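# Pour hazelnuts from bowl into a held cup

## Task

A small bowl holding hazelnuts and an empty cup are on the table. Lift the cup so it is off the table and transfer all the hazelnuts from the bowl into it. Afterwards both must be resting directly on the table, the cup right side up; the bowl may end up inverted. It is a failure if, between the first hazelnut landing in the cup and the last one arriving, the cup is supported by anything other than the robot, or if the cup or bowl is released, or drops, with no support within a few millimetres beneath it. A result that stays in place only because the robot holds it does not count. When finished, open the hands and move them away.

## Robot and tools

Robot: two six-joint arms, left_arm and right_arm, mounted facing each other across a table. Each ends in an identical five-finger right hand (not mirrored), so every hand axis and number means the same on both. The reference image for this job can be viewed with show_instructions (no arguments, moves nothing).

World frame: origin on the table surface halfway between the two arm bases, z up, table top at z = 0; left_arm's base is on the +y side. The words left and right are arm names, not image sides. Result lines give, per arm, the hand point position (m) and orientation quaternion (w, x, y, z), plus linear (m/s) and angular (rad/s) velocity. Printed positions can be slightly off, more so at long reach.

Hand point: a spot fixed to the palm, 0.05 m in front of it, where index pad meets thumb tip in a pinch. Its own axes: +z along the straight fingers (fingertips 0.06-0.07 m beyond), +y out of the palm, +x across the palm toward the little finger. Sideways the hand extends 0.08 m on the little-finger side and 0.02 m (thumb swung in front) to 0.09 m on the thumb side. A wrist bracket on the little-finger side sits 0.03 m further out along +y and 0.11 m across; it can collide.

A command row is 28 numbers, each in [-1, 1], always all 28 even if one arm moves. Order: left arm dx, dy, dz, rx, ry, rz, then left hand little, ring, middle, index, thumb_bend, thumb_turn, force_limit, speed; then the same 14 for the right arm and hand. dx..rz are an offset, expressed in that hand point's own axes, from the hand point pose shown in the most recent result (before any result in this scene, and for second and later calls inside one reply, from where the robot stands when the action begins). 1.0 equals 0.6 m of travel or 180 degrees; rx, ry, rz form one rotation vector. All-zero offsets are not a pause: they pull the arm back to that reference pose. Per control step the commanded pose is clipped to within 100 mm and 16 degrees of the measured one; arm motion trails commands by about 0.17 s.

Hand numbers are absolute targets, not offsets. Fingers (little, ring, middle, index): +1 straight, -1 curled into the palm. thumb_bend: +1 straight, -1 fully bent. thumb_turn: +1 beside the palm, -1 swung in front opposite the fingers. A pinch is roughly index -0.22, thumb_bend -0.75, thumb_turn -0.57. force_limit maps -1..+1 linearly to about 0..10 N fingertip force (0..15 N for the two thumb motors), the load at which a closing motor halts; it never limits opening. speed maps -1..+1 to near zero..full (full travel in 0.6 s); for a gentle grip close at -0.9 or slower. With the thumb in front, the whole hand can wrap objects 0.035-0.08 m wide, the object across the palm on the wrist side of the hand point; turn the thumb before reaching the object. A motor only starts when its target changes by 0.01 or more; it then locks, holding at least 15 N. There is no 'no change' value: to keep a hand as is, resend its last eight numbers, or before any row, its hand_measured six values plus hand_force_limit and hand_speed. To tighten, raise force_limit and send a target more closed than hand_measured; to loosen, send one more open.

execute_actions {actions, pictures}: actions is an empty list (just report state), one action {rows: 1-15 rows of 28 numbers, steps up to 15, default 15, each step 1/30 s, last row repeated}, or one wait {steps: up to 300}, counted from the previous result and including your reply time. Each row is measured from the same reference pose, not from the row before.

move {target, speed, stop_force}: target is one 28-number row as above; each hand point travels a straight path toward its offset pose, both arms finishing together, lasting 0.5-10 s (cut off at 10 s). speed is the top path speed in m/s, 0.002-0.5 (default 0.25), rotation capped at twice that in rad/s. stop_force (9-40 N, one value for both arms, not allowed in the first 0.2 s) ends an arm's path when its wrist sensor senses that much extra resistance for two steps; the arm then backs up two steps and holds. Use it only slowly and without rotating; omit it when lifting off something the hand is pressing on. Hand numbers in the row are sent at the start. The result adds a move: line: done, off_target, moving, held, contact or fault, plus limits (paced = pose clipped; held = some steps blocked, after which the arm may jump fast), and each hand point's distance from its target.

wait {seconds 0-10}: lets time run with no new command. zoom_image {camera, region [x0, y0, x1, y1], at most 504x504 px}: enlarges part of the latest image from cam_high, cam_low, cam_left_wrist or cam_right_wrist (each 504x504). finished_scene {scene}: ends and grades the current scene; irreversible.

Result lines: hand_measured, hand_stopped_by (moving, target, force, stalled, fault), hand_load_n (positive = pushed open; a lost grip shows as loads near 0), hand_force_limit, hand_speed. Wrist force/torque in the end-effector axes, noisy, offset up to about 4 N, saturating near 50 N. 'pose unreachable' and HELD mean part of a command was withheld by the clearance check. 'Hand target' shows where the controller is now driving each hand point. MOTOR HOT appears from 70 °C; at 85 °C the arm brakes until cool.

Avoid: the arms are stiff, so aiming even slightly past a firm contact can trigger a fault (joint torque at its limit, wrist limits 25.7 N m, or 150 N external force), stopping the arm for 10 s. Never let the arms strike or press on each other. Don't knock anything off the table, don't release the cup or bowl in mid-air, don't set the cup down while pouring is partly done, approach slowly, and keep grips gentle to avoid slips and slams.

Each tool is called after "Call:" by a JSON object that holds its "name" and its "arguments".

Reference images:

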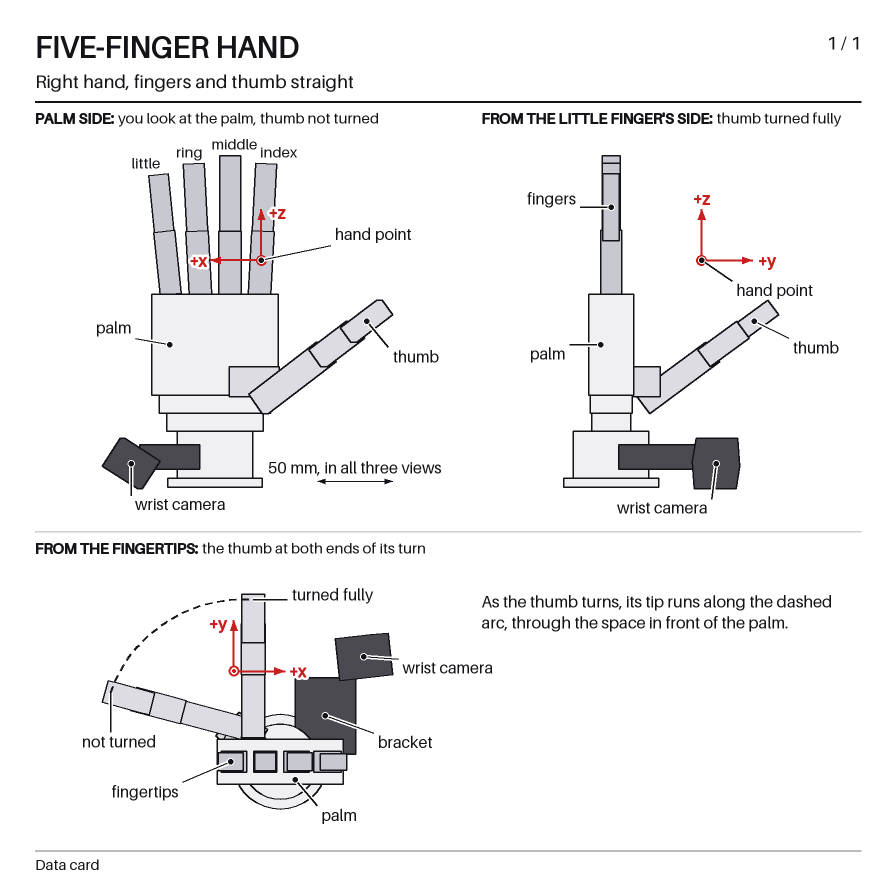

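## Session

Call:
{"name": "execute_actions", "arguments": {"actions": []}}

Scene clock: 0.00 s of 6600.00 s.
left_arm: end_effector_position=(+0.2593, +0.4924, +0.4912) hand_measured=(+1.000, +1.000, +1.000, +1.000, +1.000, +1.000) hand_load_n=(+0.0, +0.0, +0.0, +0.0, +0.0, +0.0) hand_stopped_by=(target, target, target, target, target, target) hand_force_limit=0.00 hand_speed=-0.80 end_effector_quat_wxyz=(+0.025, +0.289, +0.957, -0.001) end_effector_velocity=(+0.000, -0.001, -0.001) end_effector_angular_velocity=(+0.002, +0.002, +0.001) | right_arm: end_effector_position=(+0.0964, -0.2546, +0.4793) hand_measured=(+1.000, +1.000, +1.000, +1.000, +1.000, +1.000) hand_load_n=(+0.0, +0.0, +0.0, +0.0, +0.0, +0.0) hand_stopped_by=(target, target, target, target, target, target) hand_force_limit=0.00 hand_speed=-0.80 end_effector_quat_wxyz=(+0.006, -0.371, +0.929, -0.012) end_effector_velocity=(+0.000, +0.000, -0.000) end_effector_angular_velocity=(-0.000, +0.002, -0.000)
Joint positions: left_arm=[ 0.545 -1.738  1.314  1.953  1.543 -1.881] | right_arm=[-1.166 -1.748  1.353  1.957  1.596 -1.892]
Joint velocities: left_arm=[ 0.     0.002 -0.    -0.     0.    -0.001] | right_arm=[ 0.     0.002  0.     0.    -0.001  0.001]
Wrist force (N, on the end effector, along its own x y z axes, offset not removed): no reading
Wrist torque (N m, same axes, about the end effector's origin, offset not removed): no reading
Hand target (left_arm): +0.259, +0.492, +0.491; +0.025, +0.289, +0.957, -0.001
Hand target (right_arm): +0.096, -0.255, +0.479; +0.006, -0.371, +0.929, -0.012

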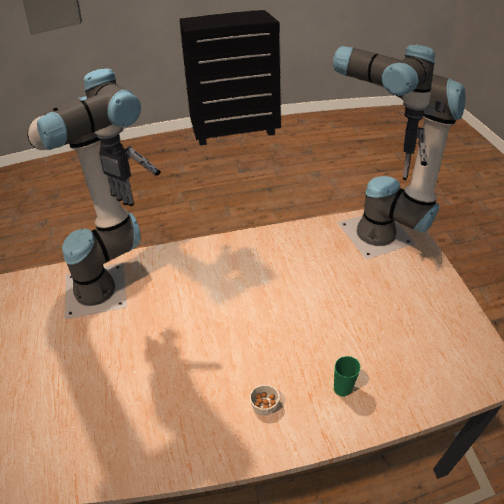

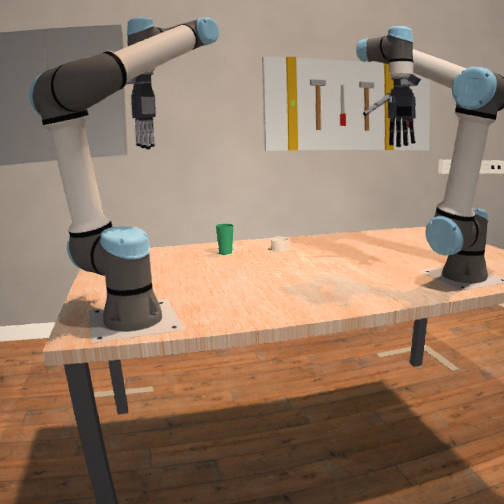

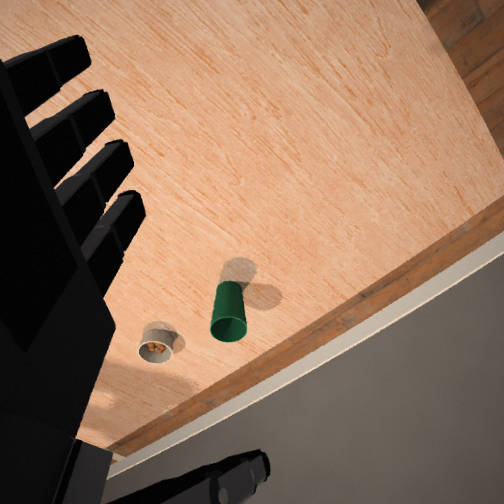

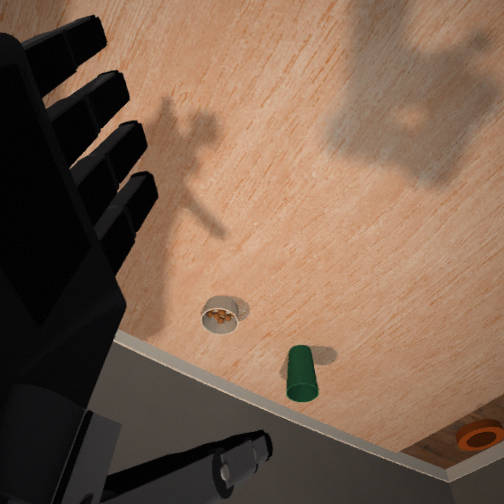

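Call:
{"name": "zoom_image", "arguments": {"camera": "cam_high", "region": [220, 330, 400, 440]}}

Call:
{"name": "zoom_image", "arguments": {"camera": "cam_low", "region": [190, 210, 310, 270]}}

Region (220, 330, 400, 440) of cam_high's 504x504 image, scaled by 2.800, with more detail than that image has.

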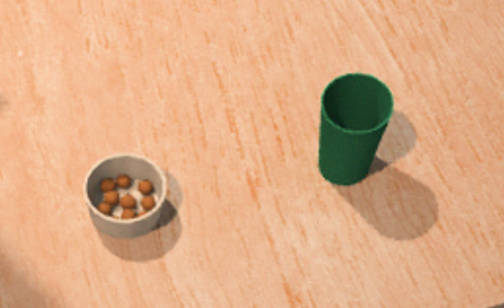

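Region (190, 210, 310, 270) of cam_low's 504x504 image, scaled by 4.200, with more detail than that image has.

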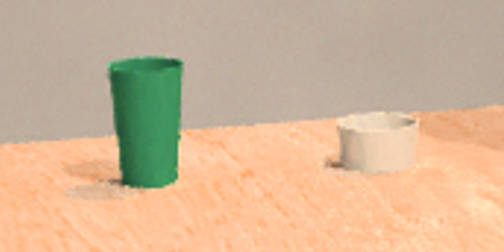

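Call:
{"name": "move", "arguments": {"target": [-0.598,-0.047,0.65,0.518,0.278,-0.518,1,1,1,1,1,-1,0,0,-0.668,-0.417,0.632,-0.555,0.238,0.554,1,1,1,1,1,-1,0,0]}}

Scene clock: 77.60 s of 6600.00 s.
left_arm: end_effector_position=(+0.3875, +0.3962, +0.3326) hand_measured=(+1.000, +1.000, +1.000, +1.000, +1.000, -1.000) hand_load_n=(+0.0, +0.0, +0.0, +0.0, +0.0, +0.0) hand_stopped_by=(target, target, target, target, target, target) hand_force_limit=0.00 hand_speed=0.00 end_effector_quat_wxyz=(+0.243, +0.058, -0.929, +0.273) end_effector_velocity=(+0.000, +0.000, -0.001) end_effector_angular_velocity=(+0.001, +0.002, +0.001) | right_arm: end_effector_position=(+0.5504, -0.1701, +0.1208) hand_measured=(+1.000, +1.000, +1.000, +1.000, +1.000, -1.000) hand_load_n=(+0.0, +0.0, +0.0, +0.0, +0.0, +0.0) hand_stopped_by=(target, target, target, target, target, target) hand_force_limit=0.00 hand_speed=0.00 end_effector_quat_wxyz=(-0.484, +0.475, +0.544, +0.493) end_effector_velocity=(-0.000, +0.000, -0.000) end_effector_angular_velocity=(+0.000, -0.000, +0.001)
Joint positions: left_arm=[ 1.089 -1.079  1.092  1.837  2.275 -1.944] | right_arm=[-1.686 -0.624  1.716  1.744  0.146 -1.345]
Joint velocities: left_arm=[ 0.001  0.001  0.    -0.    -0.    -0.001] | right_arm=[ 0.001  0.     0.    -0.    -0.    -0.   ]
Wrist force (N, on the end effector, along its own x y z axes, offset not removed): left_arm=[-1.4 0.0 -1.2] | right_arm=[2.3 0.3 1.1]
Wrist torque (N m, same axes, about the end effector's origin, offset not removed): left_arm=[-0.07 0.20 -0.12] | right_arm=[0.04 -0.51 0.21]
Hand target (left_arm): +0.387, +0.396, +0.333; -0.243, -0.058, +0.929, -0.273
Hand target (right_arm): +0.550, -0.170, +0.121; +0.485, -0.475, -0.544, -0.493
Off the commanded pose (left_arm): 0.305 m, 81 deg; position and orientation clipped at the last step of the last action.
Off the commanded pose (right_arm): 0.021 m, 5 deg.
FORCE FAULT: contact force on the right arm reached its limit, and that arm stopped for 10 seconds. The contact can be on any part of that arm, not only on its tool. That arm's remaining commands of this call were not run. That arm holds still and accepts commands again. Move the arm away from the contact; if what it grips holds it there, let go first. Pushing or pulling that hard again can fault the arm again.
After step 90, 59.37 s passed at rest.
move: fault (right_arm), held (left_arm); limits=paced,held; held on 92 of 164 steps (left_arm), including the last (left_arm)
pose unreachable (left arm): on one or more control steps of this call this arm could not follow its commanded pose, so it was not sent that pose on those steps. On the call's last step it was still not sent that pose. It may still have moved: this result reports where it is.
cause: the commanded pose would bring two parts of the arm too close to each other (joints 4 (wrist 1) to 6 (wrist 3) lie between them).
camera_calibration (this result's frames):
cam_left_wrist: T_world_to_cam=[[-0.109681, 0.836056, -0.537569, -0.107734], [0.986562, 0.157463, 0.0436047, -0.457907], [0.121103, -0.525562, -0.842092, 0.568335], [0, 0, 0, 1]] pos_world=[0.37111, 0.46087, 0.440643]
cam_right_wrist: T_world_to_cam=[[0.995276, 0.0714633, -0.0657199, -0.519314], [-0.0100623, -0.597338, -0.801927, -0.00613631], [-0.0965653, 0.798799, -0.593797, 0.392628], [0, 0, 0, 1]] pos_world=[0.554714, -0.280184, 0.194091]

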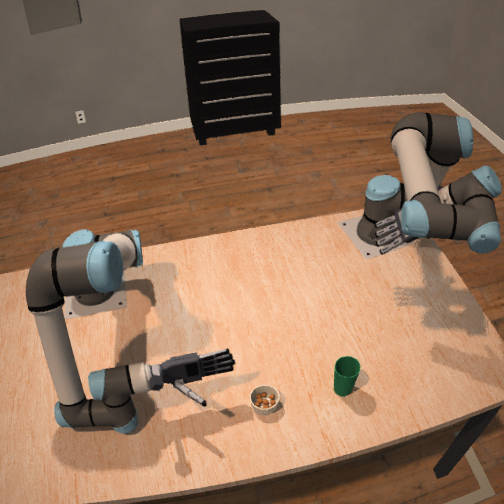

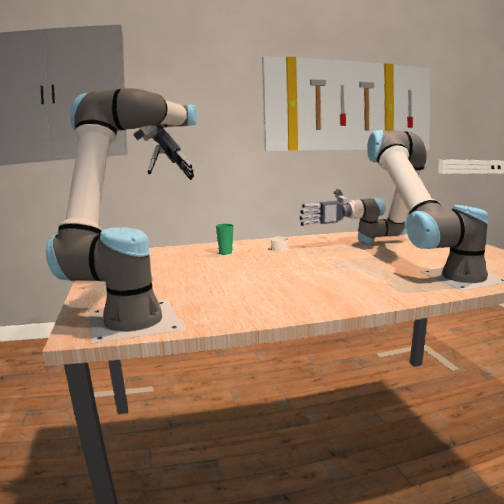

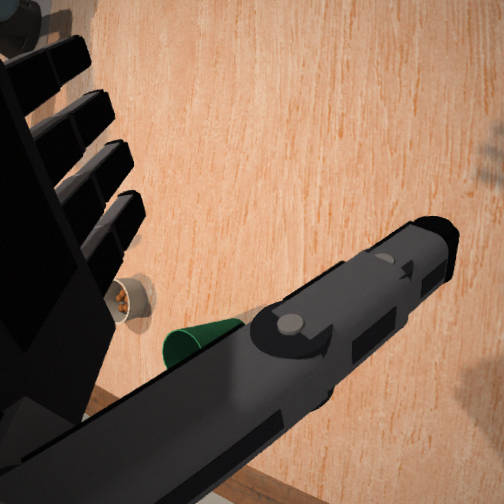

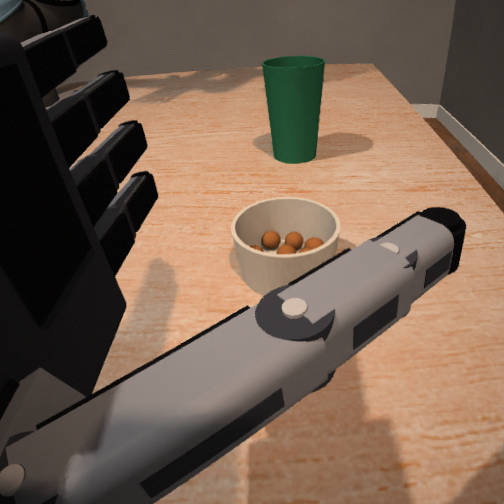

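Call:
{"name": "move", "arguments": {"target": [0,0,0,0.0756,-0.295,0,1,1,1,1,1,-1,0,0,0.25,0,0,0,-0.33,0,-1,-1,1,1,1,-1,0,0]}}

Scene clock: 126.37 s of 6600.00 s.
left_arm: end_effector_position=(+0.3874, +0.3960, +0.3330) hand_measured=(+1.000, +1.000, +1.000, +1.000, +1.000, -1.000) hand_load_n=(+0.0, +0.0, +0.0, +0.0, +0.0, +0.0) hand_stopped_by=(target, target, target, target, target, target) hand_force_limit=0.00 hand_speed=0.00 end_effector_quat_wxyz=(-0.204, +0.200, -0.902, +0.324) end_effector_velocity=(-0.000, +0.000, +0.001) end_effector_angular_velocity=(+0.005, -0.014, +0.010) | right_arm: end_effector_position=(+0.5383, -0.1648, +0.2700) hand_measured=(-1.000, -1.000, +1.000, +1.000, +1.000, -1.000) hand_load_n=(+0.0, +0.0, +0.0, +0.0, +0.0, +0.0) hand_stopped_by=(target, target, target, target, target, target) hand_force_limit=0.00 hand_speed=0.00 end_effector_quat_wxyz=(-0.151, +0.657, +0.713, +0.192) end_effector_velocity=(-0.000, +0.000, +0.000) end_effector_angular_velocity=(+0.000, -0.001, +0.001)
Joint positions: left_arm=[ 0.747 -1.719  1.642  0.864  1.639 -2.73 ] | right_arm=[-1.358 -1.02   1.039  1.381  1.105  0.207]
Joint velocities: left_arm=[-0.016 -0.01   0.009 -0.008 -0.027 -0.009] | right_arm=[ 0.    -0.    -0.    -0.     0.    -0.001]
Wrist force (N, on the end effector, along its own x y z axes, offset not removed): left_arm=[-1.2 -0.8 -1.2] | right_arm=[0.4 -2.0 -2.3]
Wrist torque (N m, same axes, about the end effector's origin, offset not removed): left_arm=[-0.16 0.09 -0.11] | right_arm=[-0.15 0.00 0.02]
Hand target (left_arm): +0.387, +0.396, +0.333; +0.205, -0.201, +0.902, -0.324
Hand target (right_arm): +0.538, -0.165, +0.270; -0.151, +0.657, +0.713, +0.192
Off the commanded pose (left_arm): 0.000 m, 0 deg.
Off the commanded pose (right_arm): 0.001 m, 0 deg.
After step 90, 39.80 s passed at rest.
move: done; limits=paced
camera_calibration (this result's frames):
cam_left_wrist: T_world_to_cam=[[-0.111447, 0.776848, -0.619747, -0.0558029], [0.466331, 0.591588, 0.657692, -0.63266], [0.877562, -0.21571, -0.4282, 0.0149689], [0, 0, 0, 1]] pos_world=[0.275674, 0.420854, 0.387921]
cam_right_wrist: T_world_to_cam=[[0.998425, -0.0558696, -0.00507765, -0.53696], [-0.0550785, -0.993417, 0.100445, -0.168059], [-0.010656, -0.100007, -0.99493, 0.389768], [0, 0, 0, 1]] pos_world=[0.531011, -0.157973, 0.401946]

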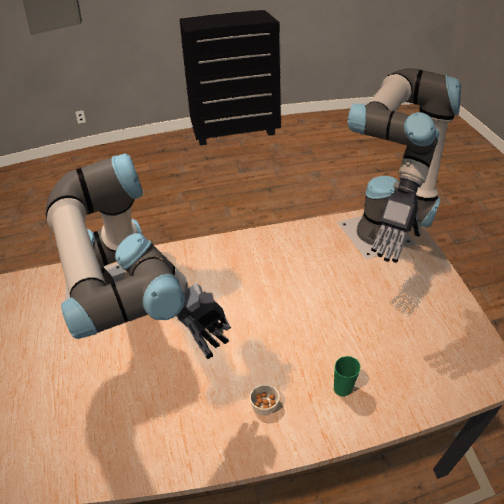

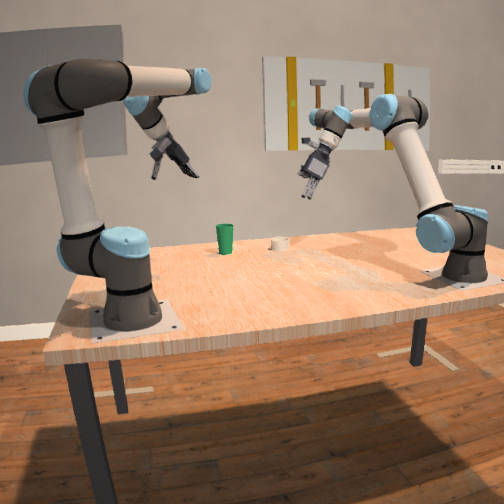

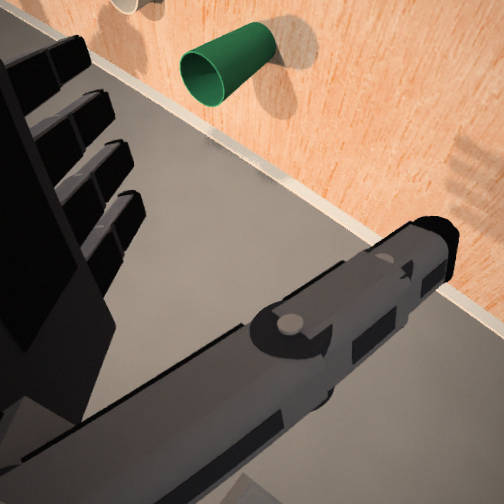

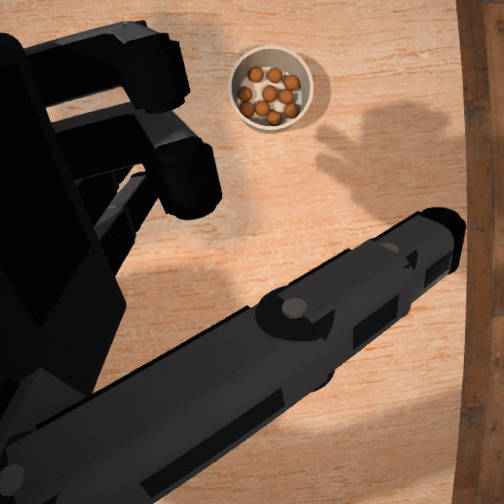

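Call:
{"name": "move", "arguments": {"target": [0.108,0.049,0.514,0.239,0.166,-0.574,1,1,1,1,1,-1,0,0,-0.076,-0.107,0.31,-0.229,0.312,0.165,-1,-1,1,1,1,-1,0,0]}}

Scene clock: 155.40 s of 6600.00 s.
left_arm: end_effector_position=(+0.4798, +0.2309, +0.0799) hand_measured=(+1.000, +1.000, +1.000, +1.000, +1.000, -1.000) hand_load_n=(+0.0, +0.0, +0.0, +0.0, +0.0, +0.0) hand_stopped_by=(target, target, target, target, target, target) hand_force_limit=0.00 hand_speed=0.00 end_effector_quat_wxyz=(+0.270, +0.653, -0.272, +0.653) end_effector_velocity=(+0.001, -0.002, -0.001) end_effector_angular_velocity=(-0.015, +0.001, +0.007) | right_arm: end_effector_position=(+0.4860, -0.1207, +0.0799) hand_measured=(-1.000, -1.000, +1.000, +1.000, +1.000, -1.000) hand_load_n=(+0.0, +0.0, +0.0, +0.0, +0.0, +0.0) hand_stopped_by=(target, target, target, target, target, target) hand_force_limit=0.00 hand_speed=0.00 end_effector_quat_wxyz=(-0.269, +0.654, +0.271, +0.653) end_effector_velocity=(+0.000, +0.000, -0.001) end_effector_angular_velocity=(+0.009, -0.007, -0.007)
Joint positions: left_arm=[ 0.891 -1.161  2.218 -1.058  1.808 -4.71 ] | right_arm=[-1.2   -1.18   2.252 -1.07   1.191  1.568]
Joint velocities: left_arm=[-0.006  0.009  0.005 -0.024 -0.014 -0.014] | right_arm=[ 0.005  0.009  0.003 -0.024  0.012  0.006]
Wrist force (N, on the end effector, along its own x y z axes, offset not removed): left_arm=[-1.1 -0.5 0.1] | right_arm=[1.2 -1.6 -0.5]
Wrist torque (N m, same axes, about the end effector's origin, offset not removed): left_arm=[-0.25 0.10 -0.11] | right_arm=[-0.20 -0.22 0.06]
Hand target (left_arm): +0.480, +0.231, +0.080; +0.271, +0.653, -0.271, +0.654
Hand target (right_arm): +0.486, -0.121, +0.080; -0.269, +0.654, +0.271, +0.653
Off the commanded pose (left_arm): 0.001 m, 0 deg.
Off the commanded pose (right_arm): 0.000 m, 0 deg.
After step 90, 21.43 s passed at rest.
move: done
camera_calibration (this result's frames):
cam_left_wrist: T_world_to_cam=[[-0.706134, -0.693109, -0.144827, 0.512647], [-0.28436, 0.464901, -0.838455, 0.0973443], [0.648471, -0.550878, -0.525375, -0.0150399], [0, 0, 0, 1]] pos_world=[0.399431, 0.30178, 0.147962]
cam_right_wrist: T_world_to_cam=[[0.710535, -0.689685, -0.139551, -0.409104], [-0.473139, -0.321475, -0.82024, 0.249813], [0.520845, 0.648836, -0.554736, 0.00137264], [0, 0, 0, 1]] pos_world=[0.408164, -0.202734, 0.148577]

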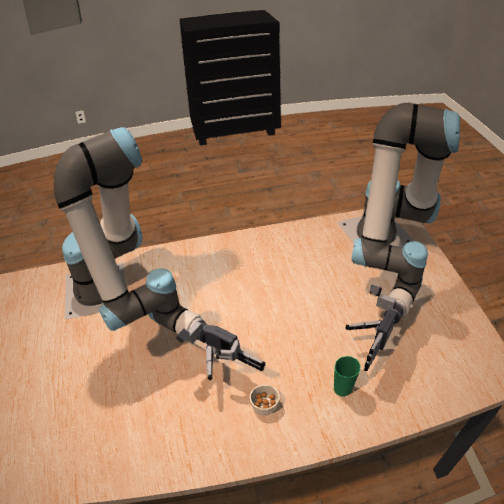

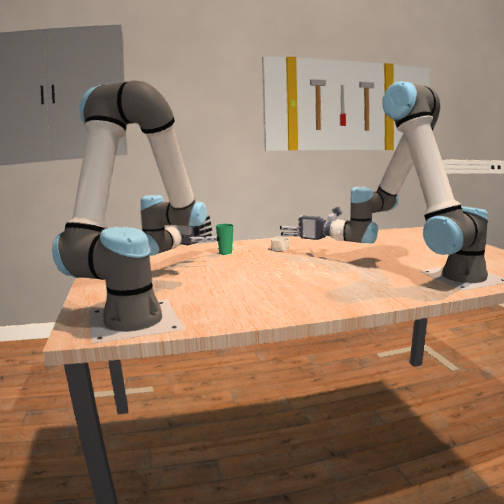

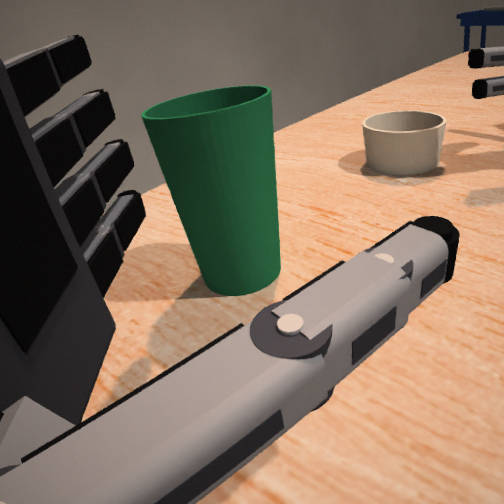

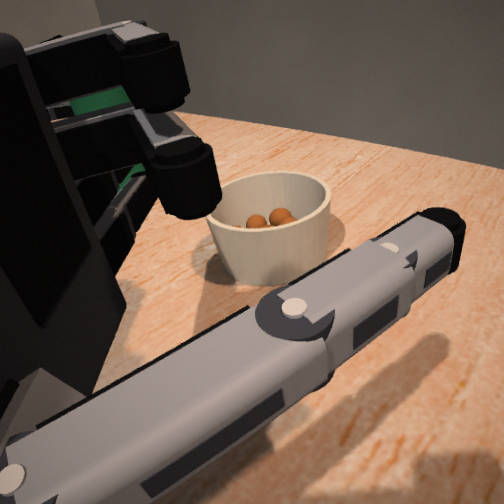

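Call:
{"name": "move", "arguments": {"target": [-0.075,-0.02,0,0,0,0,1,1,1,1,1,-1,0,0,-0.093,0.005,0,0,0,0,-1,-1,1,1,1,-1,0,0], "speed": 0.04, "stop_force": 10}}

Call:
{"name": "move", "arguments": {"target": [0,0,0.2,0,0,0,1,1,1,1,1,-1,0,0,0,0,0.2,0,0,0,-1,-1,1,1,1,-1,0,0], "speed": 0.05}}

Scene clock: 170.00 s of 6600.00 s.
left_arm: end_effector_position=(+0.4883, +0.2395, +0.0351) hand_measured=(+1.000, +1.000, +1.000, +1.000, +1.000, -1.000) hand_load_n=(+0.0, +0.0, +0.0, +0.0, +0.0, +0.0) hand_stopped_by=(target, target, target, target, target, target) hand_force_limit=0.00 hand_speed=0.00 end_effector_quat_wxyz=(+0.270, +0.653, -0.272, +0.653) end_effector_velocity=(+0.000, +0.000, -0.001) end_effector_angular_velocity=(-0.000, -0.002, -0.000) | right_arm: end_effector_position=(+0.4881, -0.1229, +0.0244) hand_measured=(-1.000, -1.000, +1.000, +1.000, +1.000, -1.000) hand_load_n=(+0.0, +0.0, +0.0, +0.0, +0.0, +0.0) hand_stopped_by=(target, target, target, target, target, target) hand_force_limit=0.00 hand_speed=0.00 end_effector_quat_wxyz=(-0.269, +0.654, +0.271, +0.653) end_effector_velocity=(+0.000, -0.000, -0.003) end_effector_angular_velocity=(-0.001, +0.001, -0.001)
Joint positions: left_arm=[ 0.923 -1.033  2.207 -1.174  1.84  -4.71 ] | right_arm=[-1.208 -1.025  2.261 -1.233  1.183  1.568]
Joint velocities: left_arm=[ 0.001  0.004 -0.001 -0.005  0.001  0.001] | right_arm=[-0.001  0.009 -0.001 -0.007 -0.    -0.   ]
Wrist force (N, on the end effector, along its own x y z axes, offset not removed): left_arm=[-2.7 -0.8 0.0] | right_arm=[1.5 0.5 -1.4]
Wrist torque (N m, same axes, about the end effector's origin, offset not removed): left_arm=[-0.23 0.32 -0.16] | right_arm=[0.23 -0.27 0.13]
Hand target (left_arm): +0.488, +0.240, +0.035; +0.270, +0.653, -0.272, +0.653
Hand target (right_arm): +0.488, -0.123, +0.024; -0.269, +0.654, +0.271, +0.653
Off the commanded pose (left_arm): 0.000 m, 0 deg.
Off the commanded pose (right_arm): 0.000 m, 0 deg.
After step 90, 9.80 s passed at rest.
move: done
camera_calibration (this result's frames):
cam_left_wrist: T_world_to_cam=[[-0.70612, -0.693109, -0.144891, 0.518144], [-0.284353, 0.464959, -0.838425, 0.0581805], [0.648489, -0.550829, -0.525405, -0.0393553], [0, 0, 0, 1]] pos_world=[0.407937, 0.310401, 0.103177]
cam_right_wrist: T_world_to_cam=[[0.710519, -0.6897, -0.139556, -0.419835], [-0.473203, -0.321528, -0.820182, 0.204638], [0.520808, 0.648794, -0.55482, -0.0290614], [0, 0, 0, 1]] pos_world=[0.410272, -0.204909, 0.0931261]

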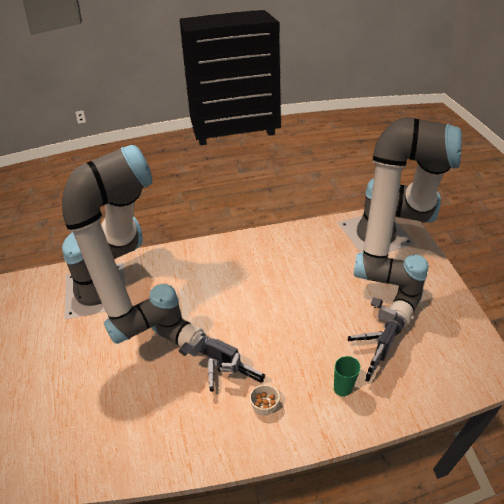

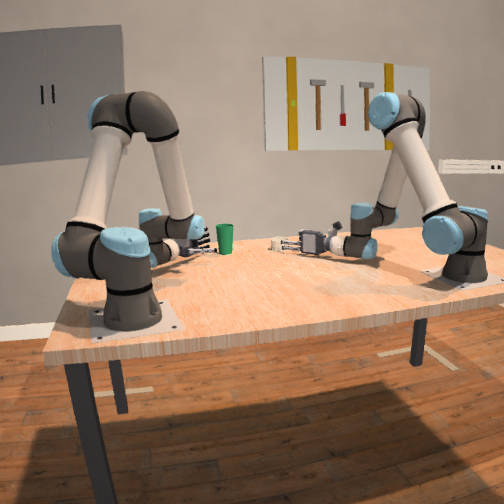

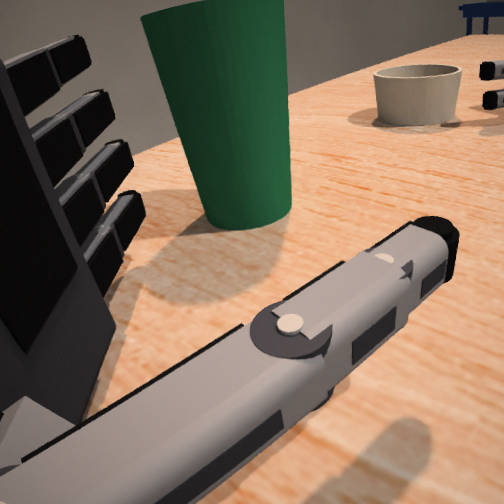

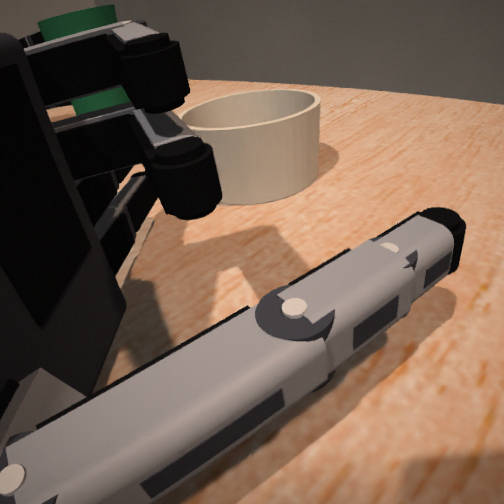

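Scene clock: 172.83 s of 6600.00 s.
left_arm: end_effector_position=(+0.5728, +0.1548, +0.0349) hand_measured=(+1.000, +1.000, +1.000, +1.000, +1.000, -1.000) hand_load_n=(+0.0, +0.0, +0.0, +0.0, +0.0, +0.0) hand_stopped_by=(target, target, target, target, target, target) hand_force_limit=0.00 hand_speed=0.00 end_effector_quat_wxyz=(+0.270, +0.653, -0.272, +0.653) end_effector_velocity=(+0.002, -0.002, -0.001) end_effector_angular_velocity=(+0.001, -0.000, -0.000) | right_arm: end_effector_position=(+0.5728, -0.0383, +0.0244) hand_measured=(-1.000, -1.000, +1.000, +1.000, +1.000, -1.000) hand_load_n=(+0.0, +0.0, +0.0, +0.0, +0.0, -0.5) hand_stopped_by=(target, target, target, target, target, target) hand_force_limit=0.00 hand_speed=0.00 end_effector_quat_wxyz=(-0.269, +0.654, +0.271, +0.653) end_effector_velocity=(+0.002, +0.002, +0.000) end_effector_angular_velocity=(+0.000, -0.001, -0.000)
Joint positions: left_arm=[ 0.857 -0.899  1.898 -0.998  1.774 -4.71 ] | right_arm=[-1.111 -0.88   1.902 -1.019  1.28   1.568]
Joint velocities: left_arm=[-0.001  0.004 -0.007  0.003 -0.001  0.001] | right_arm=[ 0.002  0.003 -0.008  0.004  0.002 -0.   ]
Wrist force (N, on the end effector, along its own x y z axes, offset not removed): left_arm=[-2.6 -0.5 -0.2] | right_arm=[4.1 -0.6 -3.5]
Wrist torque (N m, same axes, about the end effector's origin, offset not removed): left_arm=[-0.22 0.28 -0.19] | right_arm=[0.19 -0.46 0.20]
Hand target (left_arm): +0.573, +0.155, +0.035; +0.270, +0.653, -0.272, +0.653
Hand target (right_arm): +0.573, -0.038, +0.024; -0.269, +0.654, +0.271, +0.653
Off the commanded pose (left_arm): 0.000 m, 0 deg.
Off the commanded pose (right_arm): 0.000 m, 0 deg.
move: done
camera_calibration (this result's frames):
cam_left_wrist: T_world_to_cam=[[-0.706121, -0.69314, -0.144743, 0.519083], [-0.284417, 0.464835, -0.838472, 0.12152], [0.64846, -0.550895, -0.52537, -0.140908], [0, 0, 0, 1]] pos_world=[0.492471, 0.225685, 0.102996]
cam_right_wrist: T_world_to_cam=[[0.710538, -0.689698, -0.139475, -0.42164], [-0.473158, -0.321593, -0.820182, 0.271851], [0.520824, 0.648764, -0.55484, -0.128111], [0, 0, 0, 1]] pos_world=[0.494944, -0.120265, 0.0930782]

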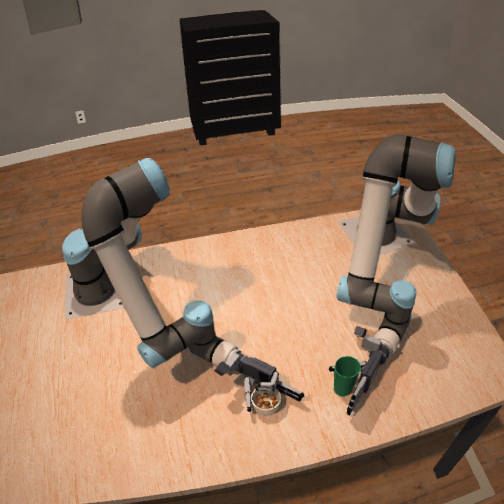

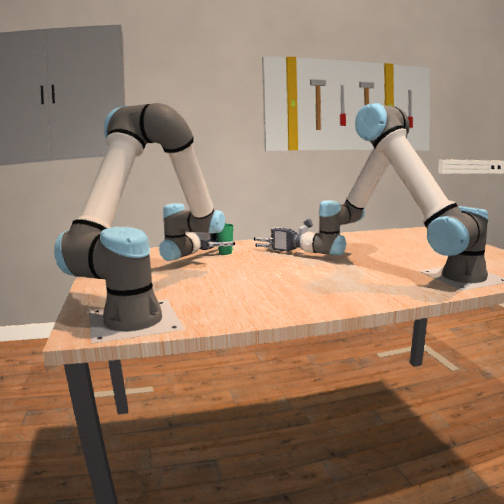

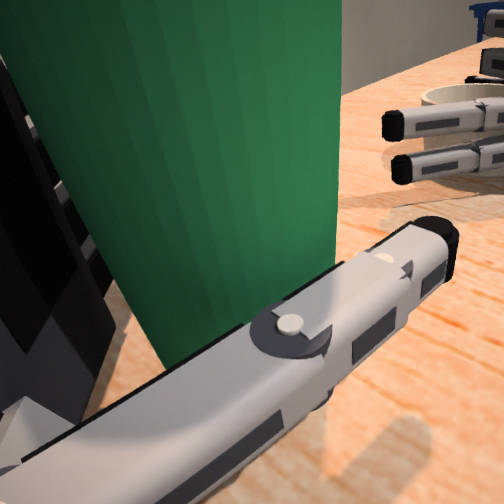

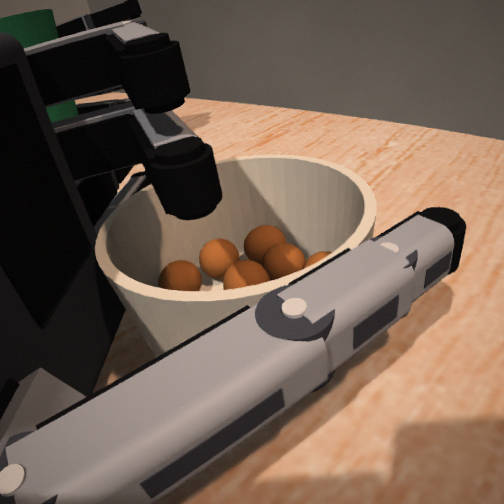

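Close both.

Call:
{"name": "move", "arguments": {"target": [0,0,0,0,0,0,-1,-1,-1,-1,-1,-1,0.2,-0.85,0,0,0,0,0,0,-1,-1,-1,-1,-1,-1,0.4,-0.85]}}

Scene clock: 182.80 s of 6600.00 s.
left_arm: end_effector_position=(+0.5729, +0.1547, +0.0350) hand_measured=(+0.052, +0.020, -0.014, -0.048, +0.396, -1.000) hand_load_n=(+1.0, +3.5, +4.0, +7.0, +12.0, +2.0) hand_stopped_by=(force, force, force, force, force, target) hand_force_limit=0.20 hand_speed=-0.85 end_effector_quat_wxyz=(+0.270, +0.653, -0.272, +0.653) end_effector_velocity=(+0.000, +0.000, -0.001) end_effector_angular_velocity=(+0.001, +0.001, +0.000) | right_arm: end_effector_position=(+0.5728, -0.0382, +0.0244) hand_measured=(-1.000, -1.000, +0.354, +0.304, +0.642, -1.000) hand_load_n=(+0.0, +0.0, +4.0, +8.5, +18.0, +1.5) hand_stopped_by=(target, target, force, force, force, target) hand_force_limit=0.40 hand_speed=-0.85 end_effector_quat_wxyz=(-0.269, +0.654, +0.271, +0.653) end_effector_velocity=(+0.000, +0.000, +0.001) end_effector_angular_velocity=(+0.000, -0.002, -0.000)
Joint positions: left_arm=[ 0.857 -0.899  1.898 -0.998  1.774 -4.71 ] | right_arm=[-1.111 -0.88   1.902 -1.019  1.28   1.568]
Joint velocities: left_arm=[ 0.001  0.001 -0.     0.     0.     0.   ] | right_arm=[-0.    -0.002 -0.    -0.     0.    -0.001]
Wrist force (N, on the end effector, along its own x y z axes, offset not removed): left_arm=[0.5 -0.9 0.6] | right_arm=[1.8 -0.6 -0.5]
Wrist torque (N m, same axes, about the end effector's origin, offset not removed): left_arm=[-0.19 0.15 -0.11] | right_arm=[-0.03 -0.29 0.19]
Hand target (left_arm): +0.573, +0.155, +0.035; +0.270, +0.653, -0.272, +0.653
Hand target (right_arm): +0.573, -0.038, +0.024; -0.269, +0.654, +0.271, +0.653
Off the commanded pose (left_arm): 0.000 m, 0 deg.
Off the commanded pose (right_arm): 0.000 m, 0 deg.
move: done
camera_calibration (this result's frames):
cam_left_wrist: T_world_to_cam=[[-0.706117, -0.693146, -0.144733, 0.519089], [-0.284359, 0.46477, -0.838528, 0.121544], [0.64849, -0.550942, -0.525284, -0.140907], [0, 0, 0, 1]] pos_world=[0.492476, 0.225683, 0.103031]
cam_right_wrist: T_world_to_cam=[[0.710546, -0.68969, -0.13947, -0.421643], [-0.473137, -0.321583, -0.820199, 0.271854], [0.520832, 0.648777, -0.554817, -0.128111], [0, 0, 0, 1]] pos_world=[0.494945, -0.120264, 0.0930894]

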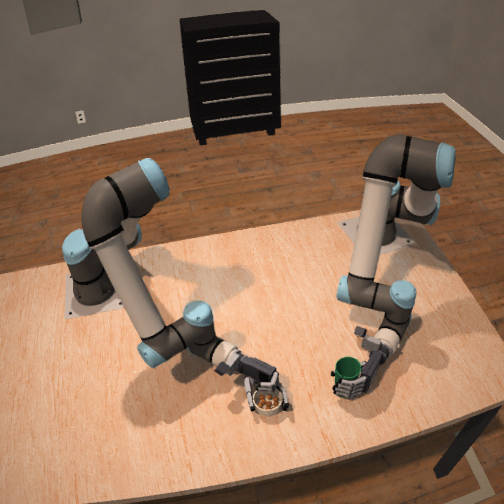

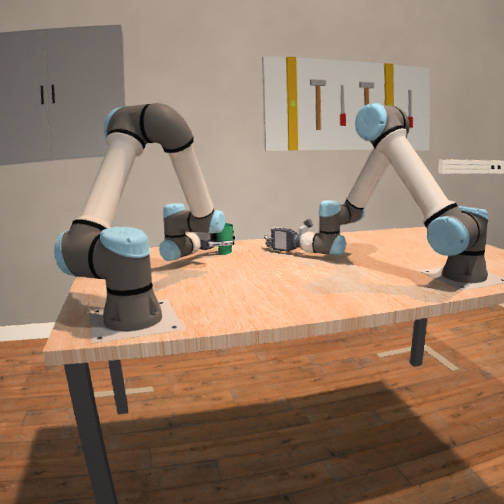

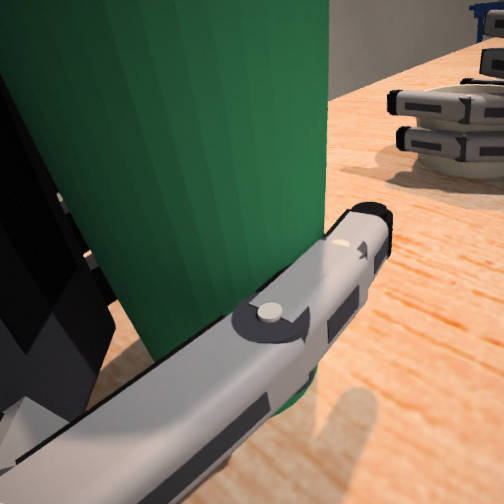

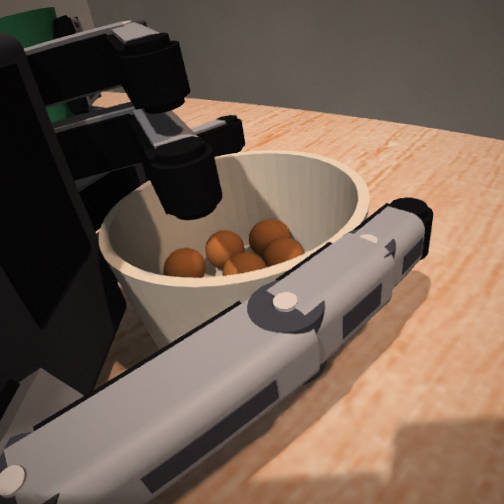

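Call:
{"name": "move", "arguments": {"target": [0.083,0,0,0,0,0,-1,-1,-1,-1,-1,-1,0.2,-0.85,0.36,0,0,0,0,0,-1,-1,-1,-1,-1,-1,0.4,-0.85], "speed": 0.1}}

Call:
{"name": "move", "arguments": {"target": [0,0.218,0.065,0,0,0,-1,-1,-1,-1,-1,-1,0.2,-0.85,0,-0.2545,0.012,0.25,0,0,-1,-1,-1,-1,-1,-1,0.4,-0.85], "speed": 0.1}}

Scene clock: 206.27 s of 6600.00 s.
left_arm: end_effector_position=(+0.5728, +0.1546, +0.0848) hand_measured=(+0.052, +0.020, -0.014, -0.046, +0.396, -1.000) hand_load_n=(+1.0, +3.0, +4.0, +7.0, +12.0, +3.5) hand_stopped_by=(force, force, force, force, force, target) hand_force_limit=0.20 hand_speed=-0.85 end_effector_quat_wxyz=(+0.270, +0.653, -0.272, +0.653) end_effector_velocity=(-0.000, -0.000, +0.000) end_effector_angular_velocity=(+0.001, -0.001, -0.001) | right_arm: end_effector_position=(+0.5727, -0.0380, +0.2400) hand_measured=(-1.000, -1.000, +0.354, +0.304, +0.642, -1.000) hand_load_n=(+0.0, +0.0, +3.5, +8.5, +18.0, +2.0) hand_stopped_by=(target, target, force, force, force, target) hand_force_limit=0.40 hand_speed=-0.85 end_effector_quat_wxyz=(-0.269, +0.654, +0.271, +0.653) end_effector_velocity=(+0.000, +0.000, +0.002) end_effector_angular_velocity=(-0.001, +0.001, +0.001)
Joint positions: left_arm=[ 0.857 -1.     1.889 -0.889  1.773 -4.71 ] | right_arm=[-1.111 -1.247  1.766 -0.516  1.281  1.568]
Joint velocities: left_arm=[-0.    -0.001 -0.     0.001  0.001  0.002] | right_arm=[ 0.    -0.002 -0.003  0.007 -0.    -0.001]
Wrist force (N, on the end effector, along its own x y z axes, offset not removed): left_arm=[-3.0 -0.8 1.1] | right_arm=[-0.5 -2.3 -2.1]
Wrist torque (N m, same axes, about the end effector's origin, offset not removed): left_arm=[-0.31 0.29 -0.17] | right_arm=[-0.17 -0.10 -0.01]
Hand target (left_arm): +0.573, +0.155, +0.085; +0.270, +0.653, -0.272, +0.653
Hand target (right_arm): +0.573, -0.038, +0.240; -0.269, +0.654, +0.271, +0.653
Off the commanded pose (left_arm): 0.000 m, 0 deg.
Off the commanded pose (right_arm): 0.001 m, 0 deg.
After step 90, 17.77 s passed at rest.
move: done
camera_calibration (this result's frames):
cam_left_wrist: T_world_to_cam=[[-0.706119, -0.693149, -0.144708, 0.52612], [-0.284372, 0.464752, -0.838533, 0.163361], [0.648482, -0.550953, -0.525282, -0.114808], [0, 0, 0, 1]] pos_world=[0.492409, 0.225503, 0.15281]
cam_right_wrist: T_world_to_cam=[[0.710561, -0.689671, -0.139486, -0.391369], [-0.473104, -0.321541, -0.820234, 0.448682], [0.520841, 0.648818, -0.554761, -0.00863925], [0, 0, 0, 1]] pos_world=[0.494864, -0.120041, 0.308641]

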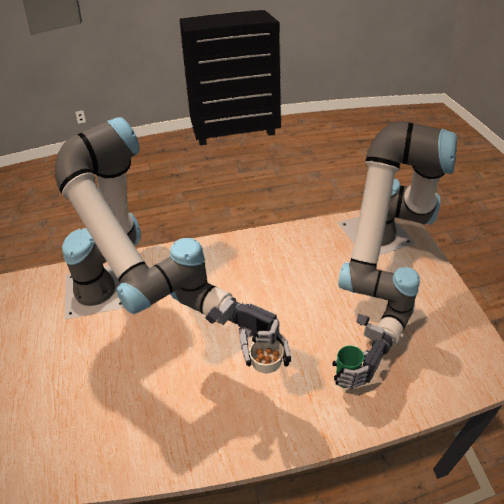

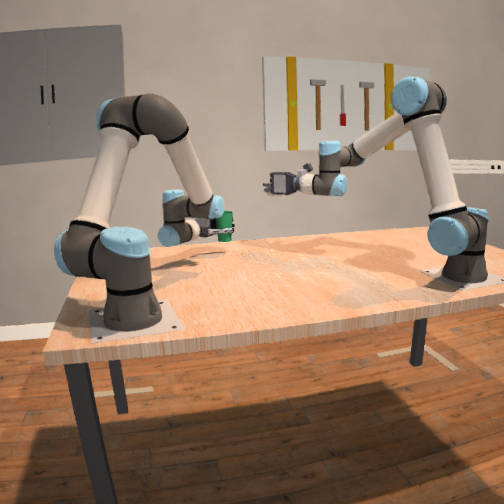

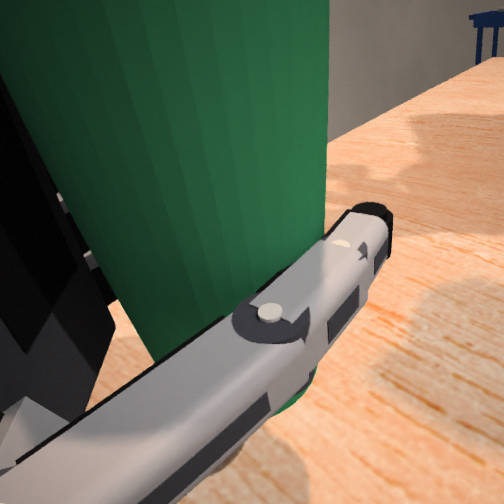

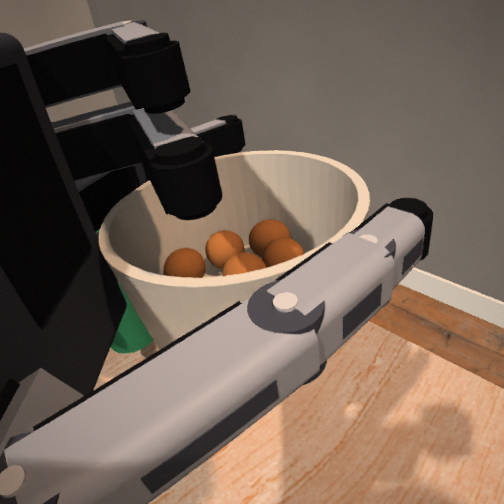

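Scene clock: 210.60 s of 6600.00 s.
left_arm: end_effector_position=(+0.5078, +0.0347, +0.0843) hand_measured=(+0.052, +0.020, -0.014, -0.046, +0.396, -1.000) hand_load_n=(+1.0, +3.0, +4.0, +7.0, +12.0, +3.5) hand_stopped_by=(force, force, force, force, force, target) hand_force_limit=0.20 hand_speed=-0.85 end_effector_quat_wxyz=(+0.271, +0.653, -0.272, +0.653) end_effector_velocity=(-0.001, -0.002, -0.001) end_effector_angular_velocity=(+0.001, +0.001, +0.001) | right_arm: end_effector_position=(+0.4702, +0.0750, +0.2400) hand_measured=(-1.000, -1.000, +0.354, +0.304, +0.642, -1.000) hand_load_n=(+0.0, +0.0, +3.5, +8.5, +18.0, +2.0) hand_stopped_by=(target, target, force, force, force, target) hand_force_limit=0.40 hand_speed=-0.85 end_effector_quat_wxyz=(-0.499, +0.501, +0.500, +0.500) end_effector_velocity=(-0.001, +0.002, +0.001) end_effector_angular_velocity=(-0.000, -0.001, +0.014)
Joint positions: left_arm=[ 0.575 -1.009  1.909 -0.9    1.492 -4.711] | right_arm=[-1.167 -1.161  1.641 -0.476  0.441  1.567]
Joint velocities: left_arm=[-0.005  0.002 -0.001  0.    -0.007 -0.   ] | right_arm=[ 0.     0.005 -0.008  0.004 -0.014 -0.001]
Wrist force (N, on the end effector, along its own x y z axes, offset not removed): left_arm=[-2.3 -0.9 -1.0] | right_arm=[-1.6 0.2 -2.9]
Wrist torque (N m, same axes, about the end effector's origin, offset not removed): left_arm=[-0.27 0.25 -0.17] | right_arm=[0.27 0.07 -0.01]
Hand target (left_arm): +0.508, +0.034, +0.084; +0.271, +0.653, -0.272, +0.653
Hand target (right_arm): +0.470, +0.075, +0.240; +0.499, -0.501, -0.500, -0.500
Off the commanded pose (left_arm): 0.000 m, 0 deg.
Off the commanded pose (right_arm): 0.000 m, 0 deg.
move: done
camera_calibration (this result's frames):
cam_left_wrist: T_world_to_cam=[[-0.706189, -0.693189, -0.144175, 0.397053], [-0.284659, 0.464421, -0.838619, 0.200371], [0.64828, -0.551183, -0.525291, -0.138874], [0, 0, 0, 1]] pos_world=[0.427461, 0.105631, 0.152331]
cam_right_wrist: T_world_to_cam=[[0.989885, 0.013068, -0.141272, -0.424163], [-0.109672, -0.561207, -0.820377, 0.283704], [-0.0900033, 0.827572, -0.554097, 0.245089], [0, 0, 0, 1]] pos_world=[0.473045, -0.0380689, 0.308625]

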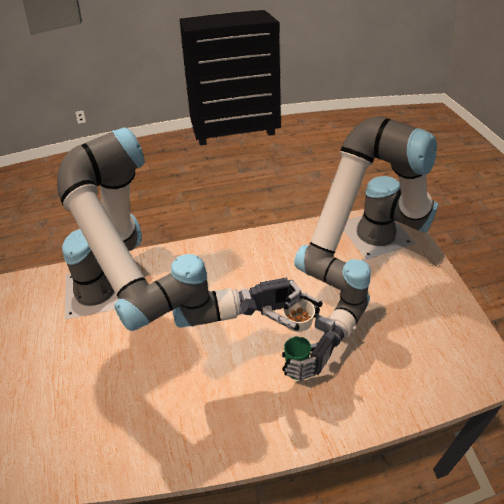

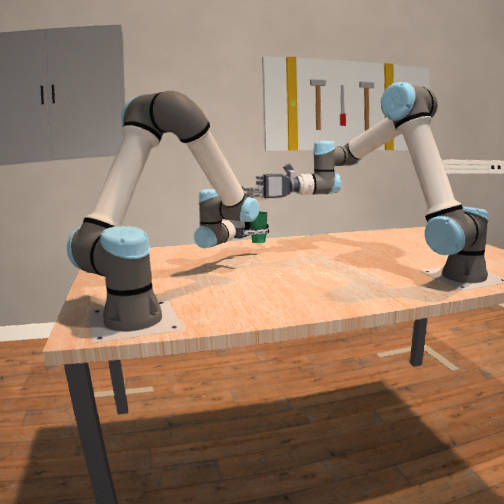

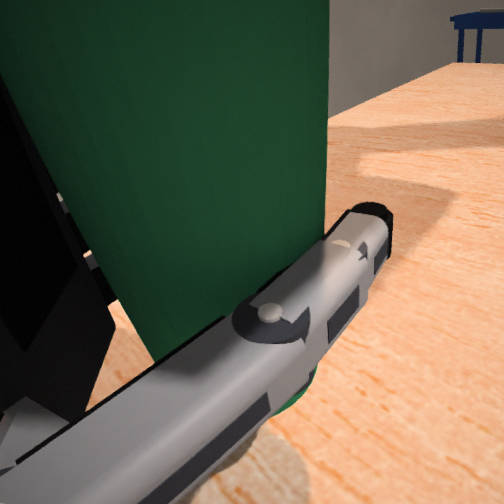

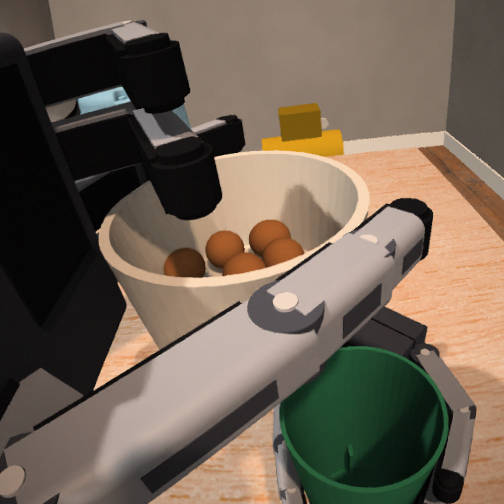

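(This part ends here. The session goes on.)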